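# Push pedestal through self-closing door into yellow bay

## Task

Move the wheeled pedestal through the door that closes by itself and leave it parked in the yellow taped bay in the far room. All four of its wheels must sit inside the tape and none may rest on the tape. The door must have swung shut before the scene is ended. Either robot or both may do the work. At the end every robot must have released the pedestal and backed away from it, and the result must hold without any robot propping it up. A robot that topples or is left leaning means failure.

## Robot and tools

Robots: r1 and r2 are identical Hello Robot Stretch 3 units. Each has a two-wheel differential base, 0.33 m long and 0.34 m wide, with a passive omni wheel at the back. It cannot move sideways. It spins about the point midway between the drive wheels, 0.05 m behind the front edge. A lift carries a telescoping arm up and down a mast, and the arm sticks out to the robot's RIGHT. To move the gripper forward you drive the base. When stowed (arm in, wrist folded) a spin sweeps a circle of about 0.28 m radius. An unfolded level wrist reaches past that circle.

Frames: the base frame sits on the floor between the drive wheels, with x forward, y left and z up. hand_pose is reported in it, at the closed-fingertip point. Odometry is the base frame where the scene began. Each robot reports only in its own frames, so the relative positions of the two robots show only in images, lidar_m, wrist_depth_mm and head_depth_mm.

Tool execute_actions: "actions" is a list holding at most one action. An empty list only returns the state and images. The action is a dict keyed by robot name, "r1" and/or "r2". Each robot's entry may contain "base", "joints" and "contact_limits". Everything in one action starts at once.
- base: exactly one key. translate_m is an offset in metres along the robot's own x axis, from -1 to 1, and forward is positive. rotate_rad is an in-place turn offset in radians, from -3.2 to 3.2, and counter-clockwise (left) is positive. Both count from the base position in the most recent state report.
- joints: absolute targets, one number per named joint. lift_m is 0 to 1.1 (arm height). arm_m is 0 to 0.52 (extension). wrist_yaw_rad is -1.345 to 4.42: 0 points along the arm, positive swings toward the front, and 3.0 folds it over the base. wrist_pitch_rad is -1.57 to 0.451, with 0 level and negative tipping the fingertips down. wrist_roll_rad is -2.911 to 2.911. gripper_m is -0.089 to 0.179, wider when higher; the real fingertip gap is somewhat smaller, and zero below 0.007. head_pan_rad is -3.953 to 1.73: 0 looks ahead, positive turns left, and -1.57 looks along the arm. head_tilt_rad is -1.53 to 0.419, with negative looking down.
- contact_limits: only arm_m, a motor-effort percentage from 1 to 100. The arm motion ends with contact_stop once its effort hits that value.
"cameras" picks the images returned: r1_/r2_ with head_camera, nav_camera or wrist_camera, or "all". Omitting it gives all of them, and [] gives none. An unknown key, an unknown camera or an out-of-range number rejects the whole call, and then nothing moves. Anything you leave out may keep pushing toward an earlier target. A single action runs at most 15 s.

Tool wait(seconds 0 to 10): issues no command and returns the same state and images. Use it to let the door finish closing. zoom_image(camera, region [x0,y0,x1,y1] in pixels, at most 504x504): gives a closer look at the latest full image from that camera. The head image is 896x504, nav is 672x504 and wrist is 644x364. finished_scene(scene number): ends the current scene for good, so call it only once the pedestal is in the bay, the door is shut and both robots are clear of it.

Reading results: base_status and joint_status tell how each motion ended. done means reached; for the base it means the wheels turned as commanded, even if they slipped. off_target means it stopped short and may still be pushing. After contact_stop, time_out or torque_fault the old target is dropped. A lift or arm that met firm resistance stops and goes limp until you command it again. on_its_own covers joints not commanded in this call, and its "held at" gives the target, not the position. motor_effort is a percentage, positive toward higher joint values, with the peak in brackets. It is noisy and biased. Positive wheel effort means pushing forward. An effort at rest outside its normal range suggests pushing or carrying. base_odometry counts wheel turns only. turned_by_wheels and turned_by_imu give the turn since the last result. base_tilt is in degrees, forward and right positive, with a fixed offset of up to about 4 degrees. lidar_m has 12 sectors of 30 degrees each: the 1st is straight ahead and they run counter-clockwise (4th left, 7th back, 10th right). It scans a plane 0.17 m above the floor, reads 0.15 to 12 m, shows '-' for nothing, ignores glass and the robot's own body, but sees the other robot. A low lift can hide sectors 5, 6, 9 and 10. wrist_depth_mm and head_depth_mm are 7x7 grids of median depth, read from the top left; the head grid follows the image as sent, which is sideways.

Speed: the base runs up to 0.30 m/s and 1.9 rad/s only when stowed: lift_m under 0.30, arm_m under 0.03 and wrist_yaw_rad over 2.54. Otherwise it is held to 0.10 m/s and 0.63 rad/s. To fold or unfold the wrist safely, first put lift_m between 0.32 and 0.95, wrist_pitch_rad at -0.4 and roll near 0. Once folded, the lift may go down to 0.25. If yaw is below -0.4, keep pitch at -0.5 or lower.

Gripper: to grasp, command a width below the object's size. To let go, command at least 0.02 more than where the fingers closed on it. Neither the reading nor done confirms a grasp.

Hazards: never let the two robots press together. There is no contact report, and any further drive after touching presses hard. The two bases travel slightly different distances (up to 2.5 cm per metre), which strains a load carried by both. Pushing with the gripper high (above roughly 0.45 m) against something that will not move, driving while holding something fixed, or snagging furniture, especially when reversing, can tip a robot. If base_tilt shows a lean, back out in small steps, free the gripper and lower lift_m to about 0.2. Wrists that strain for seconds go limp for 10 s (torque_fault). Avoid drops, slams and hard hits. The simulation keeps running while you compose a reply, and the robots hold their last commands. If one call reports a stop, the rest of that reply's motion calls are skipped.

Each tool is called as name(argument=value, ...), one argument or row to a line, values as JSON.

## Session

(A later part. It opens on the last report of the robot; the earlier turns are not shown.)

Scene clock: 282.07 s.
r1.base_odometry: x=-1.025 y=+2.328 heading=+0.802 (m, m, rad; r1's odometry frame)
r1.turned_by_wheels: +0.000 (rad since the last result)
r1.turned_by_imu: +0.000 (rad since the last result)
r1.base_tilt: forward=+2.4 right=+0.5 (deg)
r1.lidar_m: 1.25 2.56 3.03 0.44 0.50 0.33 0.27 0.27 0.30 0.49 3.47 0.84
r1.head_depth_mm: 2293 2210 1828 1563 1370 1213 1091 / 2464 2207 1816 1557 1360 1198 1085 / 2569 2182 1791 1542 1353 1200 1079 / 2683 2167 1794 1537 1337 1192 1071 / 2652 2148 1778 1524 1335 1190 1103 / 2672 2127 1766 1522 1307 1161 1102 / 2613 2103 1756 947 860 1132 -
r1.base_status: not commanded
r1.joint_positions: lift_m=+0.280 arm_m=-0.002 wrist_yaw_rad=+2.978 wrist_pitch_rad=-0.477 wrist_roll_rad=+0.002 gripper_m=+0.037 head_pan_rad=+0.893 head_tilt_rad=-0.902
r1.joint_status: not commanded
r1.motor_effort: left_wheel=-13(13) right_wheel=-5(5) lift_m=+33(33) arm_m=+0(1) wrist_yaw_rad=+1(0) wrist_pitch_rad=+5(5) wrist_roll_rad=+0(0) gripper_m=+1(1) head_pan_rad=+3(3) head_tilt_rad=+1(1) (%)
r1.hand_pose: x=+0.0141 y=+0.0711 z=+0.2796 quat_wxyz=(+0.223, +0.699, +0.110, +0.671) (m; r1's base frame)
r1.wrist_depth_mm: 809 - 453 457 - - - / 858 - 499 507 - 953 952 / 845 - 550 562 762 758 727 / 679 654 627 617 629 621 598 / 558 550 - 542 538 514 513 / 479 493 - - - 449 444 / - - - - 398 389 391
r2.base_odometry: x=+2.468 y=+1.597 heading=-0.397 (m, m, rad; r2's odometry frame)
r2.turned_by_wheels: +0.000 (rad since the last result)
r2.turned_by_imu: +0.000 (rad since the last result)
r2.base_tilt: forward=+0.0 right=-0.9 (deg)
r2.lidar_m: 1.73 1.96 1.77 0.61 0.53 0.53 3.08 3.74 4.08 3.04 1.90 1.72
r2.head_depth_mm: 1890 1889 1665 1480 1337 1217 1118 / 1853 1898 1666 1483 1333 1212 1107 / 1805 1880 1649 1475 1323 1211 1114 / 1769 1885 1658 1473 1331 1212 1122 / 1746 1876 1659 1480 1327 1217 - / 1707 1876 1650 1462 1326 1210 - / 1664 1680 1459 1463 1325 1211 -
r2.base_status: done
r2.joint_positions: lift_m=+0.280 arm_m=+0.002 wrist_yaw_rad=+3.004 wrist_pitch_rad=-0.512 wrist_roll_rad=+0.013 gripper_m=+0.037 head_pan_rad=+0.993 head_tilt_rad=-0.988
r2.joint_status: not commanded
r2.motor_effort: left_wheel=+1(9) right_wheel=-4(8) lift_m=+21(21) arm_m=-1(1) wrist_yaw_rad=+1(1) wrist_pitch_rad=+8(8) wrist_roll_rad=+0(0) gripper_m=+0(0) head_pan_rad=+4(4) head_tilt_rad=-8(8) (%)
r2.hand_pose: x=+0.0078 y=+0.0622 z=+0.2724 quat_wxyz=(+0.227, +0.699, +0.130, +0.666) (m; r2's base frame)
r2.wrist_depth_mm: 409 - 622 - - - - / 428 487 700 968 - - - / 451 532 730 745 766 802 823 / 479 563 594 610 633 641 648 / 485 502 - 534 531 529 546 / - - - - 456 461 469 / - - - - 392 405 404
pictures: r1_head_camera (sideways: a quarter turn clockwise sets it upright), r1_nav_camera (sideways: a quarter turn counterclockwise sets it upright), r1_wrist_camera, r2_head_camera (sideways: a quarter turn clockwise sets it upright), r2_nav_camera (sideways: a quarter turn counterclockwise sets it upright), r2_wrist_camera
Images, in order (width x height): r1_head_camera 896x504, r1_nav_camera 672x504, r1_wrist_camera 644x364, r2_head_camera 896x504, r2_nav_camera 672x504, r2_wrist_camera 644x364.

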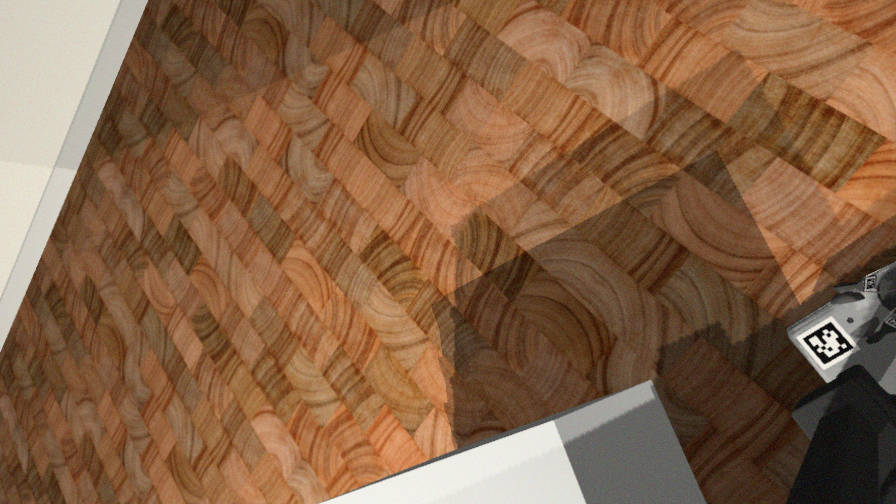

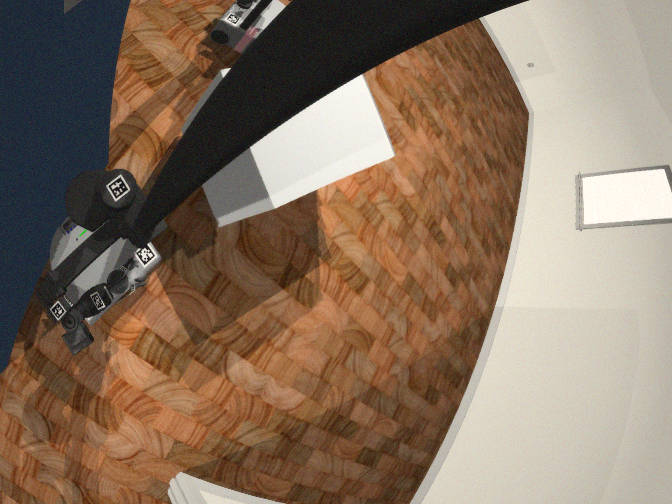

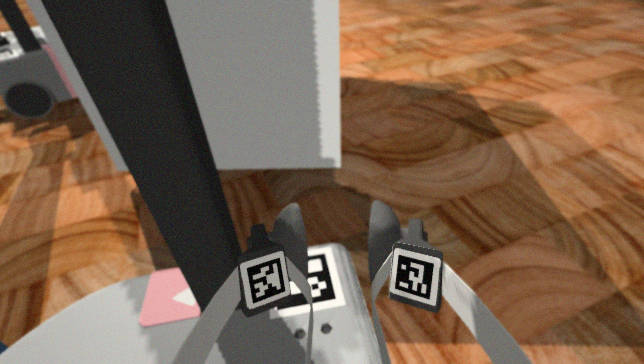

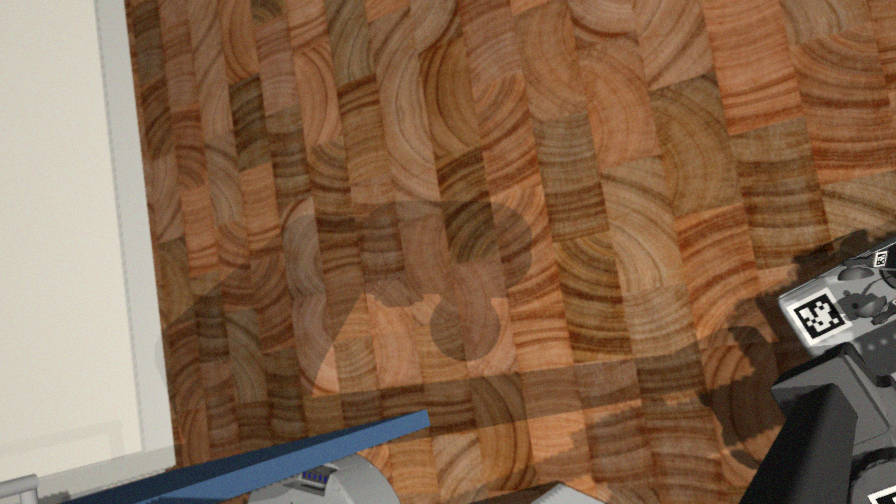

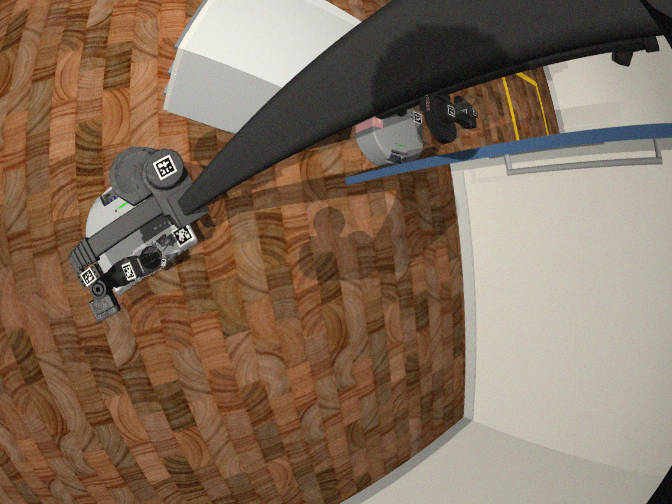

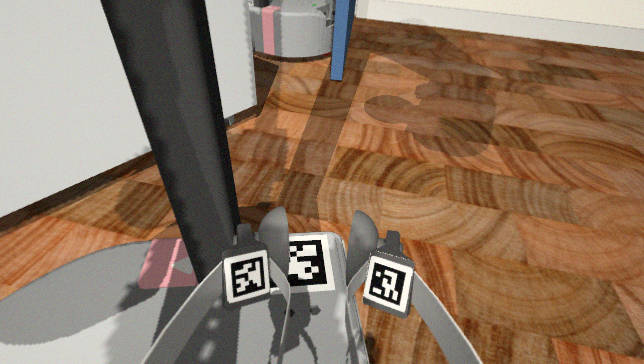

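execute_actions(
  actions=[
    {"r2":{"base":{"rotate_rad":1.22},"joints":{"head_pan_rad":0.0,"head_tilt_rad":-1.0}}},
  ],
  cameras=["r2_head_camera","r2_nav_camera"],
)

Scene clock: 285.17 s.
r1.base_odometry: x=-1.025 y=+2.328 heading=+0.802 (m, m, rad; r1's odometry frame)
r1.turned_by_wheels: +0.000 (rad since the last result)
r1.turned_by_imu: +0.000 (rad since the last result)
r1.base_tilt: forward=+2.4 right=+0.5 (deg)
r1.lidar_m: 1.25 2.56 3.03 0.44 0.50 0.33 0.27 0.27 0.30 0.49 3.49 0.84
r1.head_depth_mm: 2290 2219 1834 1569 1365 1217 1089 / 2453 2207 1840 1556 1364 1198 1086 / 2569 2195 1820 1542 1355 1208 1084 / 2686 2173 1788 1533 1348 1196 1080 / 2655 2140 1782 1528 1339 1190 1103 / 2626 2112 1762 1515 1308 1158 1104 / 2592 2090 1754 947 857 1130 -
r1.base_status: not commanded
r1.joint_positions: lift_m=+0.280 arm_m=-0.002 wrist_yaw_rad=+2.978 wrist_pitch_rad=-0.477 wrist_roll_rad=+0.002 gripper_m=+0.037 head_pan_rad=+0.893 head_tilt_rad=-0.902
r1.joint_status: not commanded
r1.motor_effort: left_wheel=-13(13) right_wheel=-5(5) lift_m=+33(33) arm_m=+1(1) wrist_yaw_rad=+1(1) wrist_pitch_rad=+5(5) wrist_roll_rad=+0(0) gripper_m=+1(0) head_pan_rad=+3(4) head_tilt_rad=+1(2) (%)
r1.hand_pose: x=+0.0141 y=+0.0711 z=+0.2796 quat_wxyz=(+0.223, +0.699, +0.110, +0.671) (m; r1's base frame)
r1.wrist_depth_mm: 924 - 453 453 - - - / 965 - 500 500 - 991 967 / 859 - 548 563 768 760 724 / 682 655 628 611 629 620 605 / 557 549 - 533 541 514 514 / 484 500 - - - 442 437 / - - - - 399 392 389
r2.base_odometry: x=+2.468 y=+1.597 heading=+0.823 (m, m, rad; r2's odometry frame)
r2.turned_by_wheels: +1.220 (rad since the last result)
r2.turned_by_imu: +1.248 (rad since the last result)
r2.base_tilt: forward=+0.0 right=-0.8 (deg)
r2.lidar_m: 0.92 0.56 0.53 0.54 3.21 4.22 4.08 2.43 1.78 1.72 1.79 1.84
r2.head_depth_mm: 1704 1872 1670 1479 1335 1218 1117 / 1718 1885 1670 1482 1328 1222 1115 / 1733 1877 1654 1476 1330 1214 1121 / 1737 1876 1663 1482 1328 1208 1117 / 1132 1645 1541 1476 1330 1206 1121 / 2195 1231 1507 1473 1309 1201 1115 / 2183 1165 1501 997 1171 1210 1114
r2.base_status: done
r2.joint_positions: lift_m=+0.280 arm_m=+0.002 wrist_yaw_rad=+3.004 wrist_pitch_rad=-0.512 wrist_roll_rad=+0.013 gripper_m=+0.037 head_pan_rad=+0.007 head_tilt_rad=-0.988
r2.joint_status: all done
r2.motor_effort: left_wheel=-2(7) right_wheel=+3(12) lift_m=+21(21) arm_m=-1(1) wrist_yaw_rad=+1(1) wrist_pitch_rad=+8(8) wrist_roll_rad=+0(0) gripper_m=+0(0) head_pan_rad=-3(51) head_tilt_rad=-8(8) (%)
r2.hand_pose: x=+0.0078 y=+0.0622 z=+0.2724 quat_wxyz=(+0.227, +0.699, +0.130, +0.666) (m; r2's base frame)
r2.wrist_depth_mm: - - - - 502 466 427 / 888 904 945 915 545 494 464 / 683 698 727 718 600 538 501 / 573 583 595 600 616 593 550 / 488 508 - 536 535 534 545 / - - - - 459 459 468 / - - - - 390 404 407
pictures: r2_head_camera (sideways: a quarter turn clockwise sets it upright), r2_nav_camera (sideways: a quarter turn counterclockwise sets it upright)
Images, in order (width x height): r2_head_camera 896x504, r2_nav_camera 672x504.

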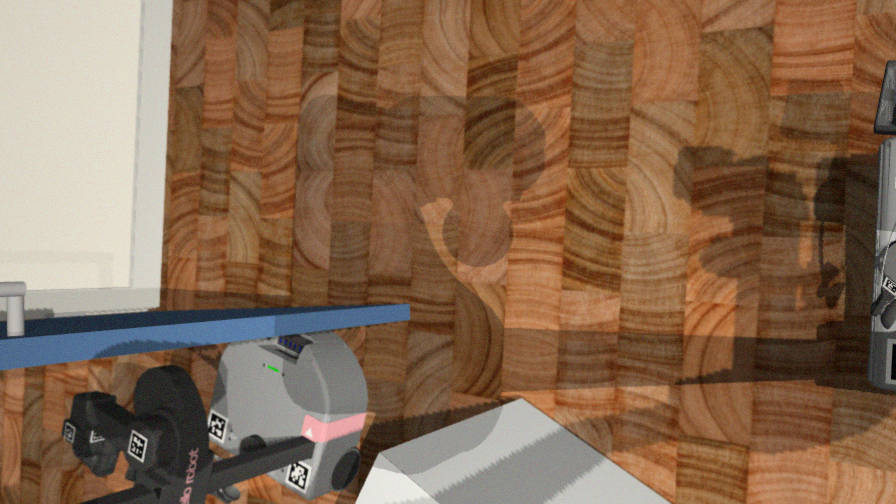

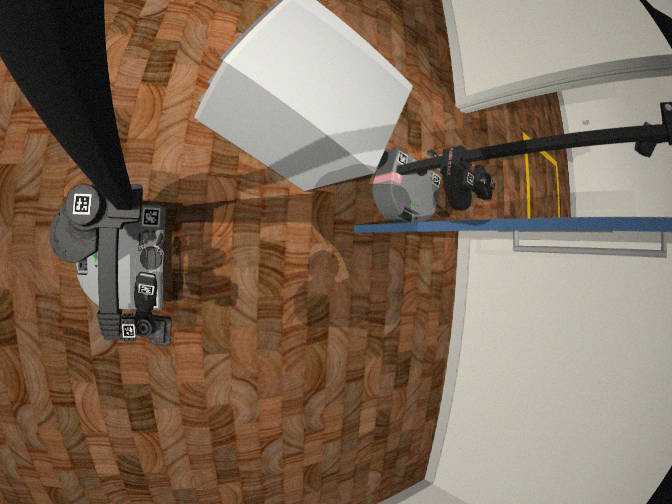

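execute_actions(
  actions=[
    {"r2":{"base":{"rotate_rad":0.31}}},
  ],
  cameras=[],
)

execute_actions(
  actions=[
    {"r2":{"base":{"translate_m":0.30}}},
  ],
  cameras=[],
)

execute_actions(
  actions=[
    {"r2":{"base":{"rotate_rad":0.98},"joints":{"head_pan_rad":-0.5,"head_tilt_rad":-1.1}}},
  ],
  cameras=["r2_head_camera","r2_nav_camera"],
)

Scene clock: 308.50 s.
r1.base_odometry: x=-1.025 y=+2.328 heading=+0.802 (m, m, rad; r1's odometry frame)
r1.turned_by_wheels: +0.000 (rad since the last result)
r1.turned_by_imu: +0.001 (rad since the last result)
r1.base_tilt: forward=+2.5 right=+0.5 (deg)
r1.lidar_m: 1.25 2.56 3.03 0.44 0.50 0.33 0.27 0.27 0.30 0.48 3.48 0.84
r1.head_depth_mm: 2284 2225 1847 1550 1360 1215 1089 / 2455 2185 1825 1555 1358 1205 1088 / 2574 2178 1813 1545 1354 1201 1076 / 2695 2176 1792 1540 1332 1198 1077 / 2653 2124 1788 1520 1329 1187 1099 / 2650 2133 1773 1516 1309 1163 1108 / 2596 2102 1742 947 855 1131 -
r1.base_status: not commanded
r1.joint_positions: lift_m=+0.280 arm_m=-0.002 wrist_yaw_rad=+2.978 wrist_pitch_rad=-0.477 wrist_roll_rad=+0.002 gripper_m=+0.037 head_pan_rad=+0.893 head_tilt_rad=-0.902
r1.joint_status: not commanded
r1.motor_effort: left_wheel=-13(13) right_wheel=-5(5) lift_m=+33(33) arm_m=+1(1) wrist_yaw_rad=+1(1) wrist_pitch_rad=+5(5) wrist_roll_rad=+0(0) gripper_m=+1(0) head_pan_rad=+4(4) head_tilt_rad=+0(2) (%)
r1.hand_pose: x=+0.0141 y=+0.0711 z=+0.2796 quat_wxyz=(+0.223, +0.699, +0.110, +0.671) (m; r1's base frame)
r1.wrist_depth_mm: 926 - 457 463 - - - / 929 - 502 507 - 997 974 / 844 - 551 576 786 772 733 / 662 657 622 622 618 612 591 / 565 556 - 540 539 517 512 / 472 506 - - - 445 441 / - - - - 395 392 387
r2.base_odometry: x=+2.468 y=+1.597 heading=+1.133 (m, m, rad; r2's odometry frame)
r2.turned_by_wheels: +0.310 (rad since the last result)
r2.turned_by_imu: +0.317 (rad since the last result)
r2.base_tilt: forward=+0.0 right=-0.9 (deg)
r2.lidar_m: 0.62 0.53 0.53 3.09 3.71 4.08 3.16 1.93 1.72 1.73 1.99 1.78
r2.head_depth_mm: 1663 1835 1658 1483 1333 1223 1113 / 1022 1834 1668 1485 1334 1217 1116 / 2191 1566 1538 1490 1329 1220 1125 / 2101 1216 1534 1477 1334 1215 1120 / 2136 1819 1527 1130 1310 1211 1121 / 2048 1880 1013 972 1238 1214 1111 / 2034 1866 1014 922 1054 1193 1116
r2.base_status: done
r2.joint_positions: lift_m=+0.280 arm_m=+0.002 wrist_yaw_rad=+3.004 wrist_pitch_rad=-0.512 wrist_roll_rad=+0.013 gripper_m=+0.037 head_pan_rad=+0.007 head_tilt_rad=-0.988
r2.joint_status: not commanded
r2.motor_effort: left_wheel=-2(7) right_wheel=+2(11) lift_m=+22(20) arm_m=-1(0) wrist_yaw_rad=+0(1) wrist_pitch_rad=+8(8) wrist_roll_rad=+0(0) gripper_m=+0(0) head_pan_rad=-3(4) head_tilt_rad=-8(8) (%)
r2.hand_pose: x=+0.0078 y=+0.0622 z=+0.2724 quat_wxyz=(+0.227, +0.699, +0.130, +0.666) (m; r2's base frame)
r2.wrist_depth_mm: - - - - - 455 398 / 886 896 975 - - 487 430 / 701 687 736 738 724 523 450 / 568 584 601 609 620 583 481 / 481 510 - 528 532 536 524 / - - - - 460 456 467 / - - - - 392 399 406
pictures: none
No camera images: the call's "cameras" was empty. Leave "cameras" out to get every camera's image.

Scene clock: 311.27 s.
r1.base_odometry: x=-1.025 y=+2.328 heading=+0.802 (m, m, rad; r1's odometry frame)
r1.turned_by_wheels: +0.000 (rad since the last result)
r1.turned_by_imu: +0.000 (rad since the last result)
r1.base_tilt: forward=+2.5 right=+0.5 (deg)
r1.lidar_m: 1.24 2.57 3.02 0.44 0.50 0.33 0.27 0.27 0.30 0.49 3.49 0.84
r1.head_depth_mm: 2298 2216 1824 1570 1370 1215 1089 / 2493 2214 1837 1566 1358 1211 1082 / 2555 2180 1816 1545 1345 1196 1080 / 2659 2180 1792 1529 1344 1196 1075 / 2697 2129 1788 1525 1332 1191 1107 / 2632 2105 1770 1521 1295 1163 1108 / 2599 2098 1748 946 857 1126 -
r1.base_status: not commanded
r1.joint_positions: lift_m=+0.280 arm_m=-0.002 wrist_yaw_rad=+2.978 wrist_pitch_rad=-0.477 wrist_roll_rad=+0.002 gripper_m=+0.037 head_pan_rad=+0.893 head_tilt_rad=-0.902
r1.joint_status: not commanded
r1.motor_effort: left_wheel=-13(13) right_wheel=-5(5) lift_m=+33(33) arm_m=+1(1) wrist_yaw_rad=+0(0) wrist_pitch_rad=+5(5) wrist_roll_rad=+0(0) gripper_m=+1(1) head_pan_rad=+3(4) head_tilt_rad=+1(2) (%)
r1.hand_pose: x=+0.0141 y=+0.0711 z=+0.2796 quat_wxyz=(+0.223, +0.699, +0.110, +0.671) (m; r1's base frame)
r1.wrist_depth_mm: - - 453 454 - - - / 758 - 504 514 - 981 951 / 755 - 556 566 781 749 734 / 675 648 628 613 628 600 605 / 560 549 - 541 538 522 508 / 487 491 - - - 449 441 / - - - - 399 392 386
r2.base_odometry: x=+2.595 y=+1.869 heading=+1.133 (m, m, rad; r2's odometry frame)
r2.turned_by_wheels: +0.000 (rad since the last result)
r2.turned_by_imu: +0.002 (rad since the last result)
r2.base_tilt: forward=+0.0 right=-0.9 (deg)
r2.lidar_m: 0.37 0.32 0.32 0.36 3.58 4.37 3.37 2.04 1.82 1.83 1.67 1.48
r2.head_depth_mm: 595 1565 1663 1482 1340 1219 1120 / 2204 1759 1579 1462 1336 1214 1119 / 2199 1818 1397 1393 1333 1218 1118 / 2216 1812 1039 1363 1328 1208 1122 / 827 1771 1580 1437 1035 1185 1125 / 2052 1864 1655 1481 826 1002 1111 / 1737 1875 1643 905 818 808 1086
r2.base_status: done
r2.joint_positions: lift_m=+0.280 arm_m=+0.002 wrist_yaw_rad=+3.004 wrist_pitch_rad=-0.512 wrist_roll_rad=+0.013 gripper_m=+0.037 head_pan_rad=+0.007 head_tilt_rad=-0.988
r2.joint_status: not commanded
r2.motor_effort: left_wheel=-2(5) right_wheel=+3(11) lift_m=+20(20) arm_m=+0(1) wrist_yaw_rad=+0(0) wrist_pitch_rad=+8(8) wrist_roll_rad=+0(0) gripper_m=+0(0) head_pan_rad=-4(4) head_tilt_rad=-8(8) (%)
r2.hand_pose: x=+0.0078 y=+0.0622 z=+0.2724 quat_wxyz=(+0.227, +0.699, +0.130, +0.666) (m; r2's base frame)
r2.wrist_depth_mm: - - - 401 337 290 253 / 886 902 911 444 363 308 269 / 696 698 732 488 398 330 286 / 576 575 595 567 435 355 306 / 488 504 - 535 481 390 329 / - - - - 457 435 353 / - - - - 394 403 398
pictures: none
No camera images: the call's "cameras" was empty. Leave "cameras" out to get every camera's image.

Scene clock: 313.23 s.
r1.base_odometry: x=-1.025 y=+2.328 heading=+0.802 (m, m, rad; r1's odometry frame)
r1.turned_by_wheels: +0.000 (rad since the last result)
r1.turned_by_imu: +0.000 (rad since the last result)
r1.base_tilt: forward=+2.3 right=+0.5 (deg)
r1.lidar_m: 1.25 2.56 3.00 0.44 0.50 0.33 0.27 0.27 0.30 0.48 3.49 0.84
r1.head_depth_mm: 2310 2223 1824 1559 1364 1210 1085 / 2448 2205 1823 1566 1359 1205 1087 / 2550 2178 1799 1543 1340 1199 1077 / 2682 2149 1796 1539 1344 1199 1085 / 2618 2119 1793 1529 1336 1187 1103 / 2605 2100 1760 1515 1303 1156 1100 / 2615 2096 1757 949 860 1131 -
r1.base_status: not commanded
r1.joint_positions: lift_m=+0.280 arm_m=-0.002 wrist_yaw_rad=+2.978 wrist_pitch_rad=-0.477 wrist_roll_rad=+0.002 gripper_m=+0.037 head_pan_rad=+0.893 head_tilt_rad=-0.902
r1.joint_status: not commanded
r1.motor_effort: left_wheel=-13(13) right_wheel=-5(5) lift_m=+33(33) arm_m=+1(1) wrist_yaw_rad=+0(1) wrist_pitch_rad=+5(5) wrist_roll_rad=+0(0) gripper_m=+1(1) head_pan_rad=+3(3) head_tilt_rad=+1(1) (%)
r1.hand_pose: x=+0.0141 y=+0.0711 z=+0.2796 quat_wxyz=(+0.223, +0.699, +0.110, +0.671) (m; r1's base frame)
r1.wrist_depth_mm: - - 453 459 - - - / 762 - 505 508 - 963 959 / 766 - 554 574 751 761 755 / 689 650 623 618 622 602 597 / 570 550 - 531 546 515 509 / 476 496 - - - 446 442 / - - - - 398 392 384
r2.base_odometry: x=+2.595 y=+1.869 heading=+2.112 (m, m, rad; r2's odometry frame)
r2.turned_by_wheels: +0.980 (rad since the last result)
r2.turned_by_imu: +1.002 (rad since the last result)
r2.base_tilt: forward=+0.0 right=-0.9 (deg)
r2.lidar_m: 0.32 0.35 3.47 4.37 3.64 2.10 1.82 1.82 1.71 1.49 0.62 0.32
r2.head_depth_mm: 1864 1648 1287 1329 1275 1200 1118 / 1848 1686 1507 1379 1283 1207 - / 1895 1693 1521 892 1255 1205 - / 1885 1694 939 857 1074 1186 - / 1884 1677 936 854 970 1191 1129 / 1875 1674 938 857 885 1190 1106 / 1879 1677 933 854 814 1177 1107
r2.base_status: done
r2.joint_positions: lift_m=+0.280 arm_m=+0.002 wrist_yaw_rad=+3.004 wrist_pitch_rad=-0.512 wrist_roll_rad=+0.013 gripper_m=+0.037 head_pan_rad=-0.493 head_tilt_rad=-1.087
r2.joint_status: all done
r2.motor_effort: left_wheel=-2(8) right_wheel=+3(13) lift_m=+20(21) arm_m=+0(1) wrist_yaw_rad=+1(1) wrist_pitch_rad=+8(8) wrist_roll_rad=+0(0) gripper_m=+0(0) head_pan_rad=-4(35) head_tilt_rad=-9(24) (%)
r2.hand_pose: x=+0.0078 y=+0.0622 z=+0.2724 quat_wxyz=(+0.227, +0.699, +0.130, +0.666) (m; r2's base frame)
r2.wrist_depth_mm: - - - - - - - / 897 899 983 - - - - / 692 696 728 742 756 795 380 / 568 581 594 599 632 634 374 / 484 502 - 539 531 515 370 / - - - - 455 456 363 / - - - - 397 403 355
pictures: r2_head_camera (sideways: a quarter turn clockwise sets it upright), r2_nav_camera (sideways: a quarter turn counterclockwise sets it upright)
Images, in order (width x height): r2_head_camera 896x504, r2_nav_camera 672x504.

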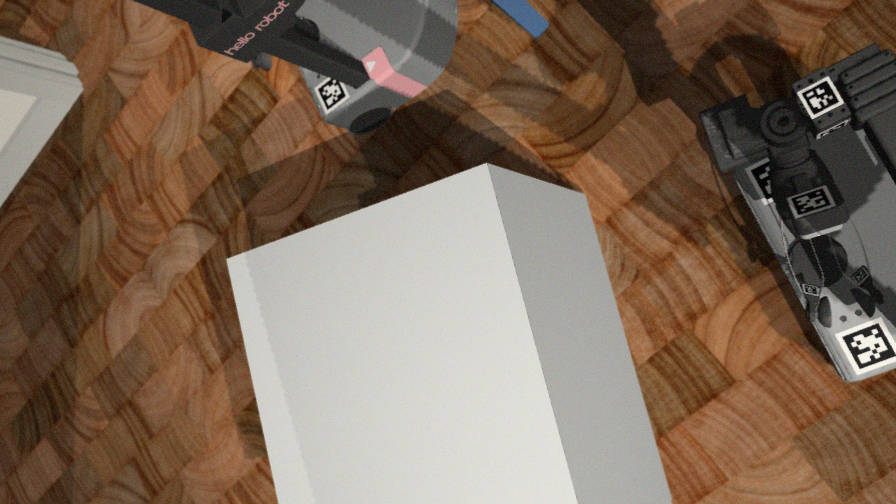

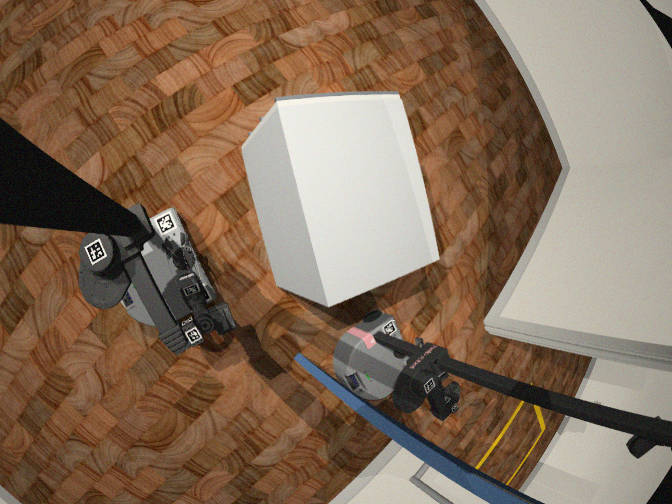

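execute_actions(
  actions=[
    {"r2":{"base":{"translate_m":0.36},"joints":{"head_pan_rad":-0.6,"head_tilt_rad":-1.0}}},
  ],
  cameras=["r2_head_camera","r2_nav_camera"],
)

Scene clock: 318.13 s.
r1.base_odometry: x=-1.025 y=+2.328 heading=+0.802 (m, m, rad; r1's odometry frame)
r1.turned_by_wheels: +0.000 (rad since the last result)
r1.turned_by_imu: +0.001 (rad since the last result)
r1.base_tilt: forward=+2.4 right=+0.5 (deg)
r1.lidar_m: 1.25 2.57 0.47 0.47 0.51 0.33 0.27 0.27 0.30 0.49 3.49 0.84
r1.head_depth_mm: 2295 2212 1828 1582 1362 1211 1088 / 2450 2189 1830 1561 1365 1205 1082 / 2548 2164 1801 1535 1345 1201 1080 / 2707 2162 1804 1540 1341 1190 1075 / 2658 2133 1791 1523 1332 1191 1104 / 2617 2116 1773 972 983 1179 1106 / 2601 2087 1137 929 867 1137 -
r1.base_status: not commanded
r1.joint_positions: lift_m=+0.280 arm_m=-0.002 wrist_yaw_rad=+2.978 wrist_pitch_rad=-0.477 wrist_roll_rad=+0.002 gripper_m=+0.037 head_pan_rad=+0.893 head_tilt_rad=-0.902
r1.joint_status: not commanded
r1.motor_effort: left_wheel=-13(13) right_wheel=-5(5) lift_m=+33(33) arm_m=+1(0) wrist_yaw_rad=+0(1) wrist_pitch_rad=+5(5) wrist_roll_rad=+0(1) gripper_m=+1(0) head_pan_rad=+3(3) head_tilt_rad=+1(1) (%)
r1.hand_pose: x=+0.0141 y=+0.0711 z=+0.2796 quat_wxyz=(+0.223, +0.699, +0.110, +0.671) (m; r1's base frame)
r1.wrist_depth_mm: - - 460 469 - - - / - - 503 516 909 961 960 / 789 - 566 584 745 745 739 / 667 656 631 639 624 607 607 / 557 552 - 543 540 517 510 / 484 496 - - - 448 437 / - - - - 397 394 392
r2.base_odometry: x=+2.410 y=+2.177 heading=+2.113 (m, m, rad; r2's odometry frame)
r2.turned_by_wheels: +0.001 (rad since the last result)
r2.turned_by_imu: -0.099 (rad since the last result)
r2.base_tilt: forward=+0.0 right=-0.8 (deg)
r2.lidar_m: - - 0.15 0.20 4.47 2.66 2.16 2.15 1.71 0.21 0.15 -
r2.head_depth_mm: 2189 1898 1659 1448 1216 1214 1110 / 1531 1807 1657 1474 1310 765 1128 / 1582 1787 1649 1476 828 743 - / 1722 1850 1661 1448 816 746 700 / 1838 1873 1643 1465 818 746 682 / 2027 1867 1634 1461 814 741 681 / 2089 1851 1636 1467 811 741 682
r2.base_status: done
r2.joint_positions: lift_m=+0.280 arm_m=+0.002 wrist_yaw_rad=+3.007 wrist_pitch_rad=-0.514 wrist_roll_rad=+0.013 gripper_m=+0.037 head_pan_rad=-0.596 head_tilt_rad=-0.995
r2.joint_status: all done
r2.motor_effort: left_wheel=+16(44) right_wheel=+1(100) lift_m=+26(26) arm_m=-1(2) wrist_yaw_rad=-2(11) wrist_pitch_rad=+9(10) wrist_roll_rad=+0(0) gripper_m=+0(0) head_pan_rad=-3(16) head_tilt_rad=-4(15) (%)
r2.hand_pose: x=+0.0071 y=+0.0620 z=+0.2719 quat_wxyz=(+0.226, +0.699, +0.132, +0.666) (m; r2's base frame)
r2.wrist_depth_mm: - - - - 153 91 65 / 868 874 953 916 154 92 65 / 700 710 748 721 156 93 66 / 570 574 600 559 159 93 66 / 481 507 - 528 146 94 66 / - - - - 135 95 67 / - - - - 184 96 67
pictures: r2_head_camera (sideways: a quarter turn clockwise sets it upright), r2_nav_camera (sideways: a quarter turn counterclockwise sets it upright)
Images, in order (width x height): r2_head_camera 896x504, r2_nav_camera 672x504.

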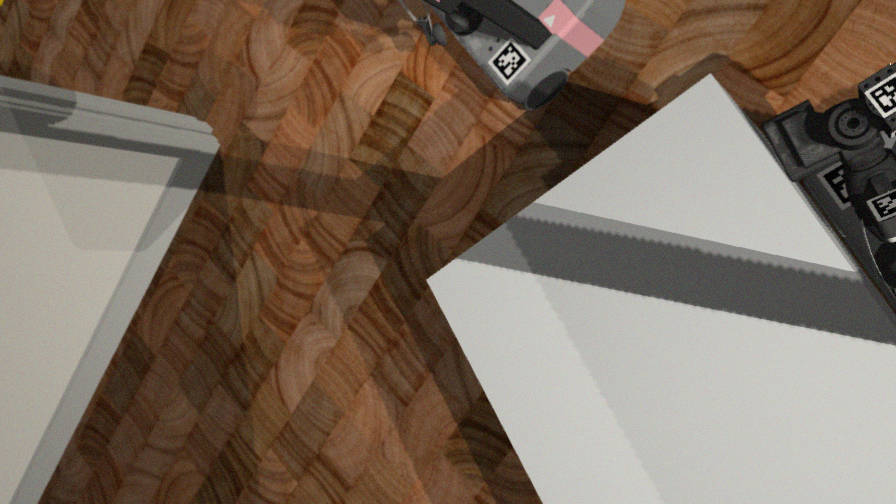

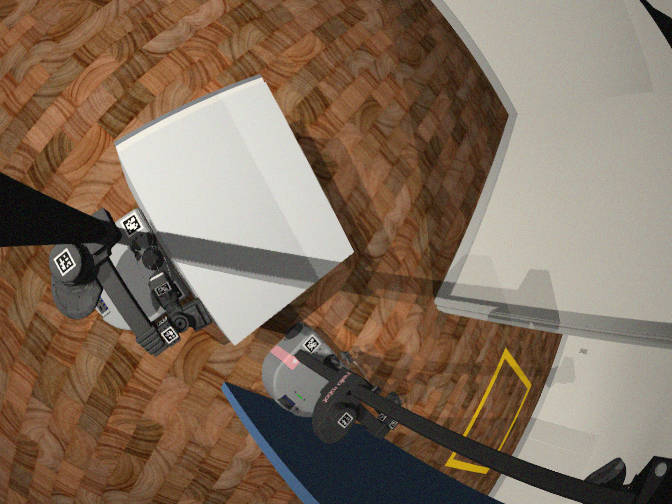

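execute_actions(
  actions=[
    {"r2":{"base":{"translate_m":0.29},"joints":{"head_pan_rad":-0.8,"head_tilt_rad":-0.9}}},
  ],
  cameras=["r2_head_camera","r2_nav_camera"],
)

Scene clock: 328.00 s.
r1.base_odometry: x=-1.025 y=+2.328 heading=+0.802 (m, m, rad; r1's odometry frame)
r1.turned_by_wheels: +0.000 (rad since the last result)
r1.turned_by_imu: +0.001 (rad since the last result)
r1.base_tilt: forward=+2.4 right=+0.4 (deg)
r1.lidar_m: 1.25 0.61 0.48 0.48 4.09 0.33 0.27 0.27 0.30 0.48 3.49 0.84
r1.head_depth_mm: 2305 2200 1837 1568 1372 1211 1087 / 2455 2205 1819 1563 1368 1200 1087 / 2549 2186 1812 1515 1347 1200 1083 / 2690 2153 1794 995 1296 1190 1074 / 2658 2150 1101 956 1171 1190 1101 / 2618 2120 1094 934 1012 1188 1101 / 2621 2107 1083 945 1146 1173 -
r1.base_status: not commanded
r1.joint_positions: lift_m=+0.280 arm_m=-0.002 wrist_yaw_rad=+2.978 wrist_pitch_rad=-0.477 wrist_roll_rad=+0.002 gripper_m=+0.037 head_pan_rad=+0.893 head_tilt_rad=-0.902
r1.joint_status: not commanded
r1.motor_effort: left_wheel=-13(13) right_wheel=-5(5) lift_m=+34(33) arm_m=+1(2) wrist_yaw_rad=+0(0) wrist_pitch_rad=+5(5) wrist_roll_rad=+0(0) gripper_m=+0(0) head_pan_rad=+3(3) head_tilt_rad=+1(1) (%)
r1.hand_pose: x=+0.0141 y=+0.0711 z=+0.2796 quat_wxyz=(+0.223, +0.699, +0.110, +0.671) (m; r1's base frame)
r1.wrist_depth_mm: - - - 510 490 497 - / - - 662 562 539 535 885 / 843 - 677 647 595 621 734 / 673 652 651 643 615 607 594 / 560 561 - 543 543 527 505 / 481 493 - - - 447 439 / - - - - 398 388 390
r2.base_odometry: x=+2.260 y=+2.426 heading=+2.113 (m, m, rad; r2's odometry frame)
r2.turned_by_wheels: +0.000 (rad since the last result)
r2.turned_by_imu: +0.003 (rad since the last result)
r2.base_tilt: forward=+0.0 right=-0.8 (deg)
r2.lidar_m: - - 0.15 0.20 4.56 2.98 2.44 2.43 0.67 0.21 0.15 -
r2.head_depth_mm: 2633 2134 1818 1574 1385 1206 1126 / 2462 2138 1814 1569 1390 1247 1127 / 1266 1465 1726 1579 1391 777 712 / 1332 1545 1742 1579 1389 764 691 / 1397 1631 1783 1571 852 765 691 / 1477 1731 1797 1564 852 761 691 / 1546 1859 1793 1557 1382 763 691
r2.base_status: done
r2.joint_positions: lift_m=+0.280 arm_m=+0.002 wrist_yaw_rad=+3.008 wrist_pitch_rad=-0.514 wrist_roll_rad=+0.013 gripper_m=+0.037 head_pan_rad=-0.793 head_tilt_rad=-0.902
r2.joint_status: all done
r2.motor_effort: left_wheel=+12(45) right_wheel=+3(35) lift_m=+26(25) arm_m=+1(2) wrist_yaw_rad=-3(7) wrist_pitch_rad=+9(9) wrist_roll_rad=+0(0) gripper_m=+0(0) head_pan_rad=-4(23) head_tilt_rad=+0(17) (%)
r2.hand_pose: x=+0.0068 y=+0.0621 z=+0.2717 quat_wxyz=(+0.226, +0.698, +0.133, +0.666) (m; r2's base frame)
r2.wrist_depth_mm: - - - - 153 92 65 / 911 912 948 931 155 92 66 / 683 694 730 713 158 93 66 / 557 581 592 561 159 94 66 / 487 500 - 514 147 95 67 / - - - - 136 95 67 / - - - - 185 96 68
pictures: r2_head_camera (sideways: a quarter turn clockwise sets it upright), r2_nav_camera (sideways: a quarter turn counterclockwise sets it upright)
Images, in order (width x height): r2_head_camera 896x504, r2_nav_camera 672x504.

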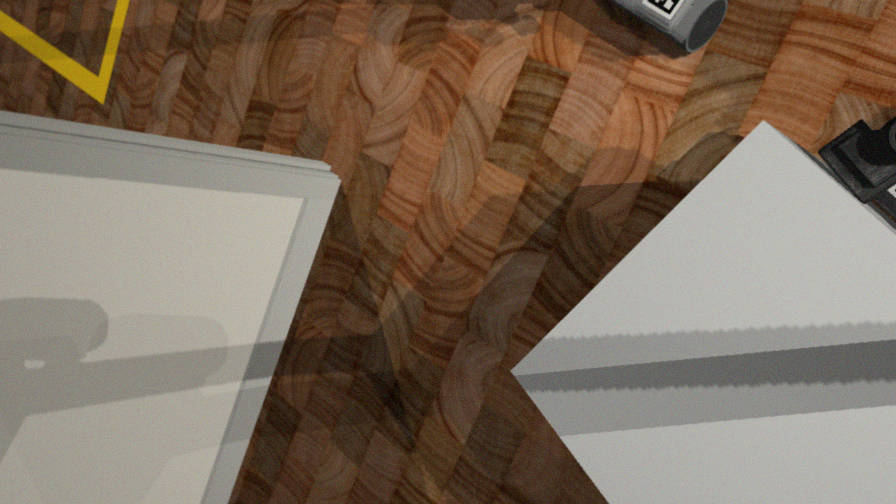

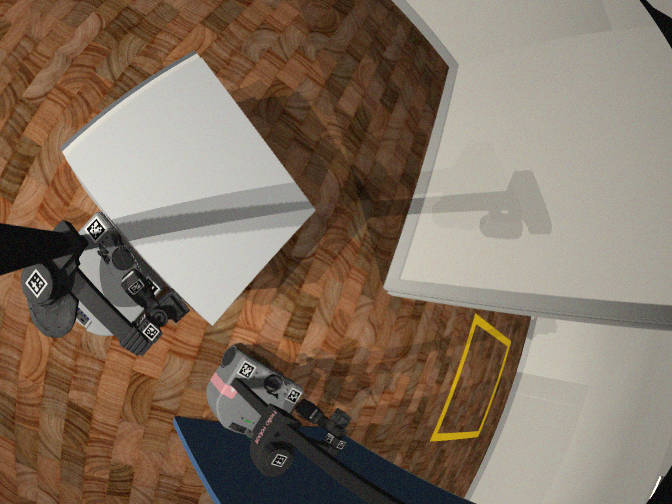

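execute_actions(
  actions=[
    {"r2":{"base":{"translate_m":-0.30},"joints":{"head_pan_rad":-0.9,"head_tilt_rad":-1.1}}},
  ],
  cameras=[],
)

execute_actions(
  actions=[
    {"r2":{"base":{"rotate_rad":1.36}}},
  ],
  cameras=["r2_head_camera","r2_nav_camera"],
)

Scene clock: 340.37 s.
r1.base_odometry: x=-1.025 y=+2.328 heading=+0.802 (m, m, rad; r1's odometry frame)
r1.turned_by_wheels: +0.000 (rad since the last result)
r1.turned_by_imu: +0.001 (rad since the last result)
r1.base_tilt: forward=+2.4 right=+0.5 (deg)
r1.lidar_m: 1.25 0.60 0.49 0.48 0.77 0.33 0.27 0.27 0.30 0.49 3.49 0.84
r1.head_depth_mm: 2313 2247 1848 1562 1367 1216 1090 / 2449 2197 1822 1542 1353 1208 1081 / 2557 2180 1798 1524 1347 1203 1078 / 2690 2178 1785 991 1289 1190 1081 / 2614 2138 1098 955 1168 1187 1103 / 2606 2138 1095 935 1014 1180 1102 / 2609 2091 1081 967 1303 1175 -
r1.base_status: not commanded
r1.joint_positions: lift_m=+0.280 arm_m=-0.002 wrist_yaw_rad=+2.978 wrist_pitch_rad=-0.477 wrist_roll_rad=+0.002 gripper_m=+0.037 head_pan_rad=+0.893 head_tilt_rad=-0.902
r1.joint_status: not commanded
r1.motor_effort: left_wheel=-13(13) right_wheel=-5(5) lift_m=+33(33) arm_m=+1(0) wrist_yaw_rad=+1(0) wrist_pitch_rad=+5(5) wrist_roll_rad=+0(0) gripper_m=+1(0) head_pan_rad=+3(3) head_tilt_rad=+1(1) (%)
r1.hand_pose: x=+0.0141 y=+0.0711 z=+0.2796 quat_wxyz=(+0.223, +0.699, +0.110, +0.671) (m; r1's base frame)
r1.wrist_depth_mm: - - - 504 491 498 - / - - - 556 537 546 891 / 767 - 803 722 604 612 728 / 686 660 649 651 636 612 597 / 557 556 - 539 545 517 508 / 476 497 - - - 454 443 / - - - - 397 394 390
r2.base_odometry: x=+2.415 y=+2.169 heading=+2.113 (m, m, rad; r2's odometry frame)
r2.turned_by_wheels: +0.000 (rad since the last result)
r2.turned_by_imu: -0.001 (rad since the last result)
r2.base_tilt: forward=+0.0 right=-0.8 (deg)
r2.lidar_m: 0.36 0.37 2.91 4.50 4.46 2.63 2.15 2.14 1.71 0.57 0.64 0.37
r2.head_depth_mm: 657 1017 909 1299 1280 1196 1109 / 1897 1662 945 1256 1288 1205 - / 1887 1697 1528 1355 1288 - - / 1884 1665 1530 1406 1286 1205 - / 1648 1679 1525 1393 1256 1186 1126 / 1678 1681 1515 864 1014 1189 1109 / 1753 1681 1523 854 818 1118 1106
r2.base_status: done
r2.joint_positions: lift_m=+0.280 arm_m=+0.002 wrist_yaw_rad=+3.007 wrist_pitch_rad=-0.514 wrist_roll_rad=+0.013 gripper_m=+0.037 head_pan_rad=-0.894 head_tilt_rad=-1.087
r2.joint_status: all done
r2.motor_effort: left_wheel=+0(7) right_wheel=-1(10) lift_m=+26(26) arm_m=+0(0) wrist_yaw_rad=-1(3) wrist_pitch_rad=+9(9) wrist_roll_rad=+0(1) gripper_m=+0(0) head_pan_rad=-3(15) head_tilt_rad=-9(33) (%)
r2.hand_pose: x=+0.0071 y=+0.0621 z=+0.2717 quat_wxyz=(+0.227, +0.699, +0.132, +0.666) (m; r2's base frame)
r2.wrist_depth_mm: - - - - - - - / 880 887 965 - - - 370 / 697 708 736 743 762 793 370 / 578 571 592 600 616 606 368 / 486 503 - 525 537 514 370 / - - - - 462 457 377 / - - - - 388 402 385
pictures: none
No camera images: the call's "cameras" was empty. Leave "cameras" out to get every camera's image.

Scene clock: 342.43 s.
r1.base_odometry: x=-1.025 y=+2.328 heading=+0.802 (m, m, rad; r1's odometry frame)
r1.turned_by_wheels: +0.000 (rad since the last result)
r1.turned_by_imu: +0.000 (rad since the last result)
r1.base_tilt: forward=+2.3 right=+0.5 (deg)
r1.lidar_m: 1.25 0.61 0.48 0.48 0.78 0.33 0.27 0.27 0.30 0.49 3.49 0.84
r1.head_depth_mm: 2288 2215 1831 1574 1367 1215 1088 / 2467 2176 1818 1561 1364 1205 1084 / 2560 2176 1810 1517 1354 1199 1085 / 2658 2139 1791 987 1302 1195 1076 / 2685 2146 1096 958 1169 1189 1102 / 2620 2104 1087 937 1015 1178 1104 / 2611 2108 1085 962 1307 1179 -
r1.base_status: not commanded
r1.joint_positions: lift_m=+0.280 arm_m=-0.002 wrist_yaw_rad=+2.978 wrist_pitch_rad=-0.477 wrist_roll_rad=+0.002 gripper_m=+0.037 head_pan_rad=+0.893 head_tilt_rad=-0.902
r1.joint_status: not commanded
r1.motor_effort: left_wheel=-13(13) right_wheel=-5(5) lift_m=+33(33) arm_m=+1(1) wrist_yaw_rad=+0(0) wrist_pitch_rad=+5(5) wrist_roll_rad=-1(1) gripper_m=+1(1) head_pan_rad=+3(3) head_tilt_rad=+2(2) (%)
r1.hand_pose: x=+0.0141 y=+0.0711 z=+0.2796 quat_wxyz=(+0.223, +0.699, +0.110, +0.671) (m; r1's base frame)
r1.wrist_depth_mm: - - - 503 492 503 - / - - 746 559 540 550 898 / 773 - 750 716 600 628 747 / 658 619 645 638 634 610 600 / 552 547 - 536 545 516 504 / 481 496 - - - 450 435 / - - - - 397 389 387
r2.base_odometry: x=+2.415 y=+2.169 heading=-2.810 (m, m, rad; r2's odometry frame)
r2.turned_by_wheels: +1.360 (rad since the last result)
r2.turned_by_imu: +1.391 (rad since the last result)
r2.base_tilt: forward=+0.0 right=-0.8 (deg)
r2.lidar_m: 3.66 4.46 3.15 2.25 2.16 2.04 0.58 0.65 0.40 0.36 0.36 0.43
r2.head_depth_mm: 1890 1690 942 860 825 1167 1110 / 1889 1685 938 857 944 1208 - / 1895 1690 940 868 1108 - - / 1888 1677 942 885 1240 1202 - / 1887 1686 1533 1348 1285 1193 1124 / 1878 1684 1532 1390 1282 1190 1108 / 1877 1690 1529 1397 1286 1194 1108
r2.base_status: done
r2.joint_positions: lift_m=+0.280 arm_m=+0.002 wrist_yaw_rad=+3.007 wrist_pitch_rad=-0.514 wrist_roll_rad=+0.013 gripper_m=+0.037 head_pan_rad=-0.894 head_tilt_rad=-1.087
r2.joint_status: not commanded
r2.motor_effort: left_wheel=-2(6) right_wheel=+3(14) lift_m=+26(25) arm_m=+0(0) wrist_yaw_rad=-2(2) wrist_pitch_rad=+9(9) wrist_roll_rad=+0(0) gripper_m=+0(0) head_pan_rad=-4(4) head_tilt_rad=-9(9) (%)
r2.hand_pose: x=+0.0071 y=+0.0621 z=+0.2717 quat_wxyz=(+0.227, +0.699, +0.132, +0.666) (m; r2's base frame)
r2.wrist_depth_mm: - - - - - - - / 886 911 958 - - - - / 694 698 729 747 770 799 813 / 573 581 600 607 627 631 663 / 483 510 - 535 537 527 541 / - - - - 451 449 465 / - - - - 391 399 406
pictures: r2_head_camera (sideways: a quarter turn clockwise sets it upright), r2_nav_camera (sideways: a quarter turn counterclockwise sets it upright)
Images, in order (width x height): r2_head_camera 896x504, r2_nav_camera 672x504.

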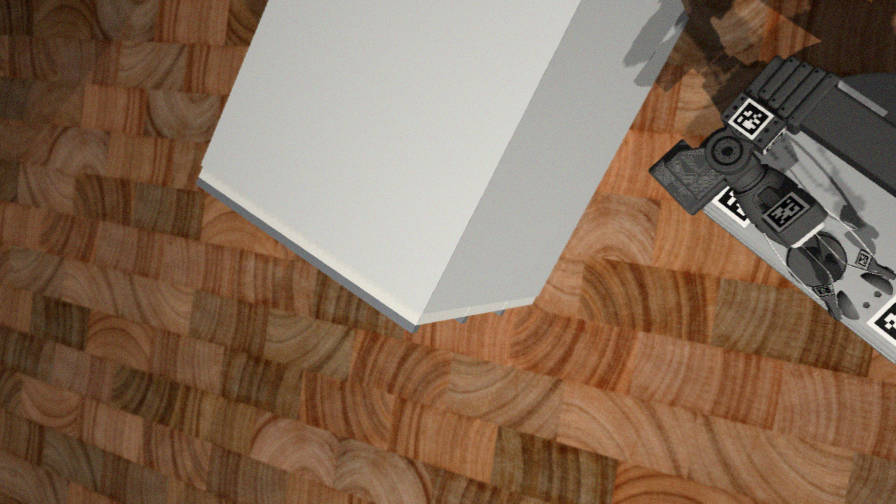

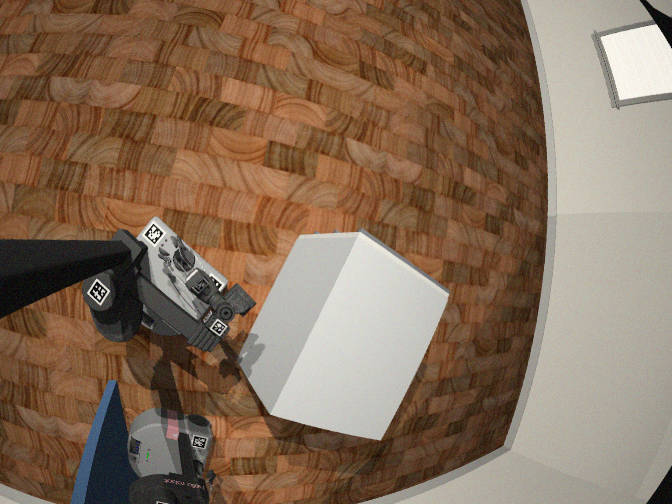

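execute_actions(
  actions=[
    {"r2":{"base":{"translate_m":0.55},"joints":{"head_pan_rad":-1.5,"head_tilt_rad":-1.0}}},
  ],
  cameras=["r2_head_camera","r2_nav_camera"],
)

Scene clock: 348.23 s.
r1.base_odometry: x=-1.025 y=+2.328 heading=+0.802 (m, m, rad; r1's odometry frame)
r1.turned_by_wheels: +0.000 (rad since the last result)
r1.turned_by_imu: +0.001 (rad since the last result)
r1.base_tilt: forward=+2.4 right=+0.5 (deg)
r1.lidar_m: 1.25 0.60 0.48 0.48 4.06 0.33 0.27 0.27 0.30 0.49 3.48 0.84
r1.head_depth_mm: 2309 2211 1836 1566 1362 1212 1093 / 2473 2202 1827 1553 1351 1207 1086 / 2533 2164 1812 1522 1345 1203 1084 / 2697 2153 1786 994 1299 1191 1073 / 2691 2127 1100 954 1169 1191 1106 / 2648 2105 1096 936 1013 1184 1101 / 2598 2100 1082 967 1311 1173 -
r1.base_status: not commanded
r1.joint_positions: lift_m=+0.280 arm_m=-0.002 wrist_yaw_rad=+2.978 wrist_pitch_rad=-0.477 wrist_roll_rad=+0.002 gripper_m=+0.037 head_pan_rad=+0.893 head_tilt_rad=-0.902
r1.joint_status: not commanded
r1.motor_effort: left_wheel=-13(13) right_wheel=-5(5) lift_m=+33(33) arm_m=+2(1) wrist_yaw_rad=+2(0) wrist_pitch_rad=+5(5) wrist_roll_rad=+0(0) gripper_m=+0(0) head_pan_rad=+3(3) head_tilt_rad=+2(0) (%)
r1.hand_pose: x=+0.0141 y=+0.0711 z=+0.2796 quat_wxyz=(+0.223, +0.699, +0.110, +0.671) (m; r1's base frame)
r1.wrist_depth_mm: - - - 500 493 495 - / - - - 561 536 552 896 / 835 - 792 724 615 619 740 / 691 654 648 625 628 615 604 / 558 558 - 541 546 514 516 / 481 495 - - - 444 445 / - - - - 398 387 389
r2.base_odometry: x=+1.895 y=+1.990 heading=-2.810 (m, m, rad; r2's odometry frame)
r2.turned_by_wheels: +0.000 (rad since the last result)
r2.turned_by_imu: +0.003 (rad since the last result)
r2.base_tilt: forward=+0.0 right=-0.9 (deg)
r2.lidar_m: 3.25 3.99 3.58 2.54 2.45 2.50 1.13 0.44 0.35 0.56 2.35 2.42
r2.head_depth_mm: 2127 1855 1648 901 816 1169 1115 / 2136 1870 1639 945 984 1164 - / 2143 1854 1643 1459 1326 1226 - / 2151 1857 1630 1461 1334 1239 - / 2120 1864 1627 1457 1321 1211 1113 / 2131 1844 1642 1453 1318 1204 1108 / 2122 1841 1637 1458 1319 1207 1112
r2.base_status: done
r2.joint_positions: lift_m=+0.280 arm_m=+0.002 wrist_yaw_rad=+3.007 wrist_pitch_rad=-0.514 wrist_roll_rad=+0.013 gripper_m=+0.037 head_pan_rad=-1.493 head_tilt_rad=-1.001
r2.joint_status: all done
r2.motor_effort: left_wheel=-2(7) right_wheel=+3(11) lift_m=+26(26) arm_m=+1(0) wrist_yaw_rad=-1(2) wrist_pitch_rad=+10(9) wrist_roll_rad=+0(0) gripper_m=+0(0) head_pan_rad=-3(40) head_tilt_rad=+0(15) (%)
r2.hand_pose: x=+0.0071 y=+0.0621 z=+0.2717 quat_wxyz=(+0.227, +0.699, +0.132, +0.666) (m; r2's base frame)
r2.wrist_depth_mm: - - - - - - - / 874 893 962 - - - - / 699 712 734 753 754 784 805 / 564 581 593 608 614 647 644 / 484 510 - 533 532 530 536 / - - - - 459 455 464 / - - - - 392 397 402
pictures: r2_head_camera (sideways: a quarter turn clockwise sets it upright), r2_nav_camera (sideways: a quarter turn counterclockwise sets it upright)
Images, in order (width x height): r2_head_camera 896x504, r2_nav_camera 672x504.

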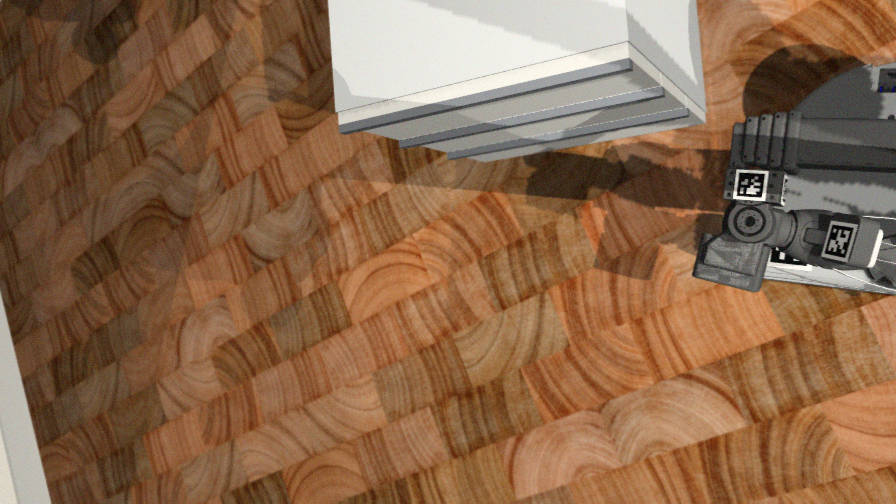

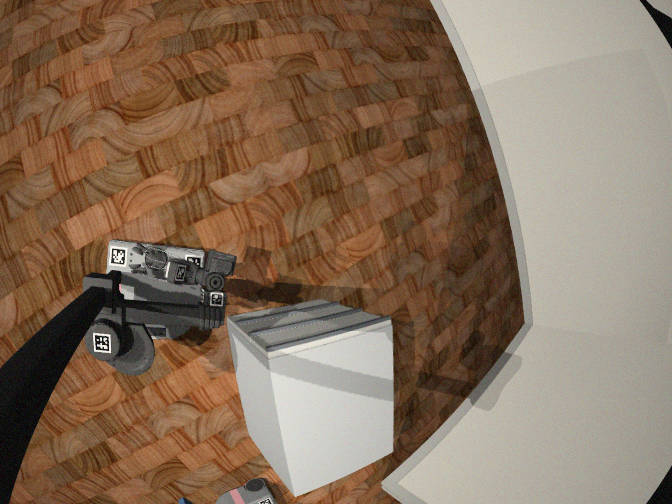

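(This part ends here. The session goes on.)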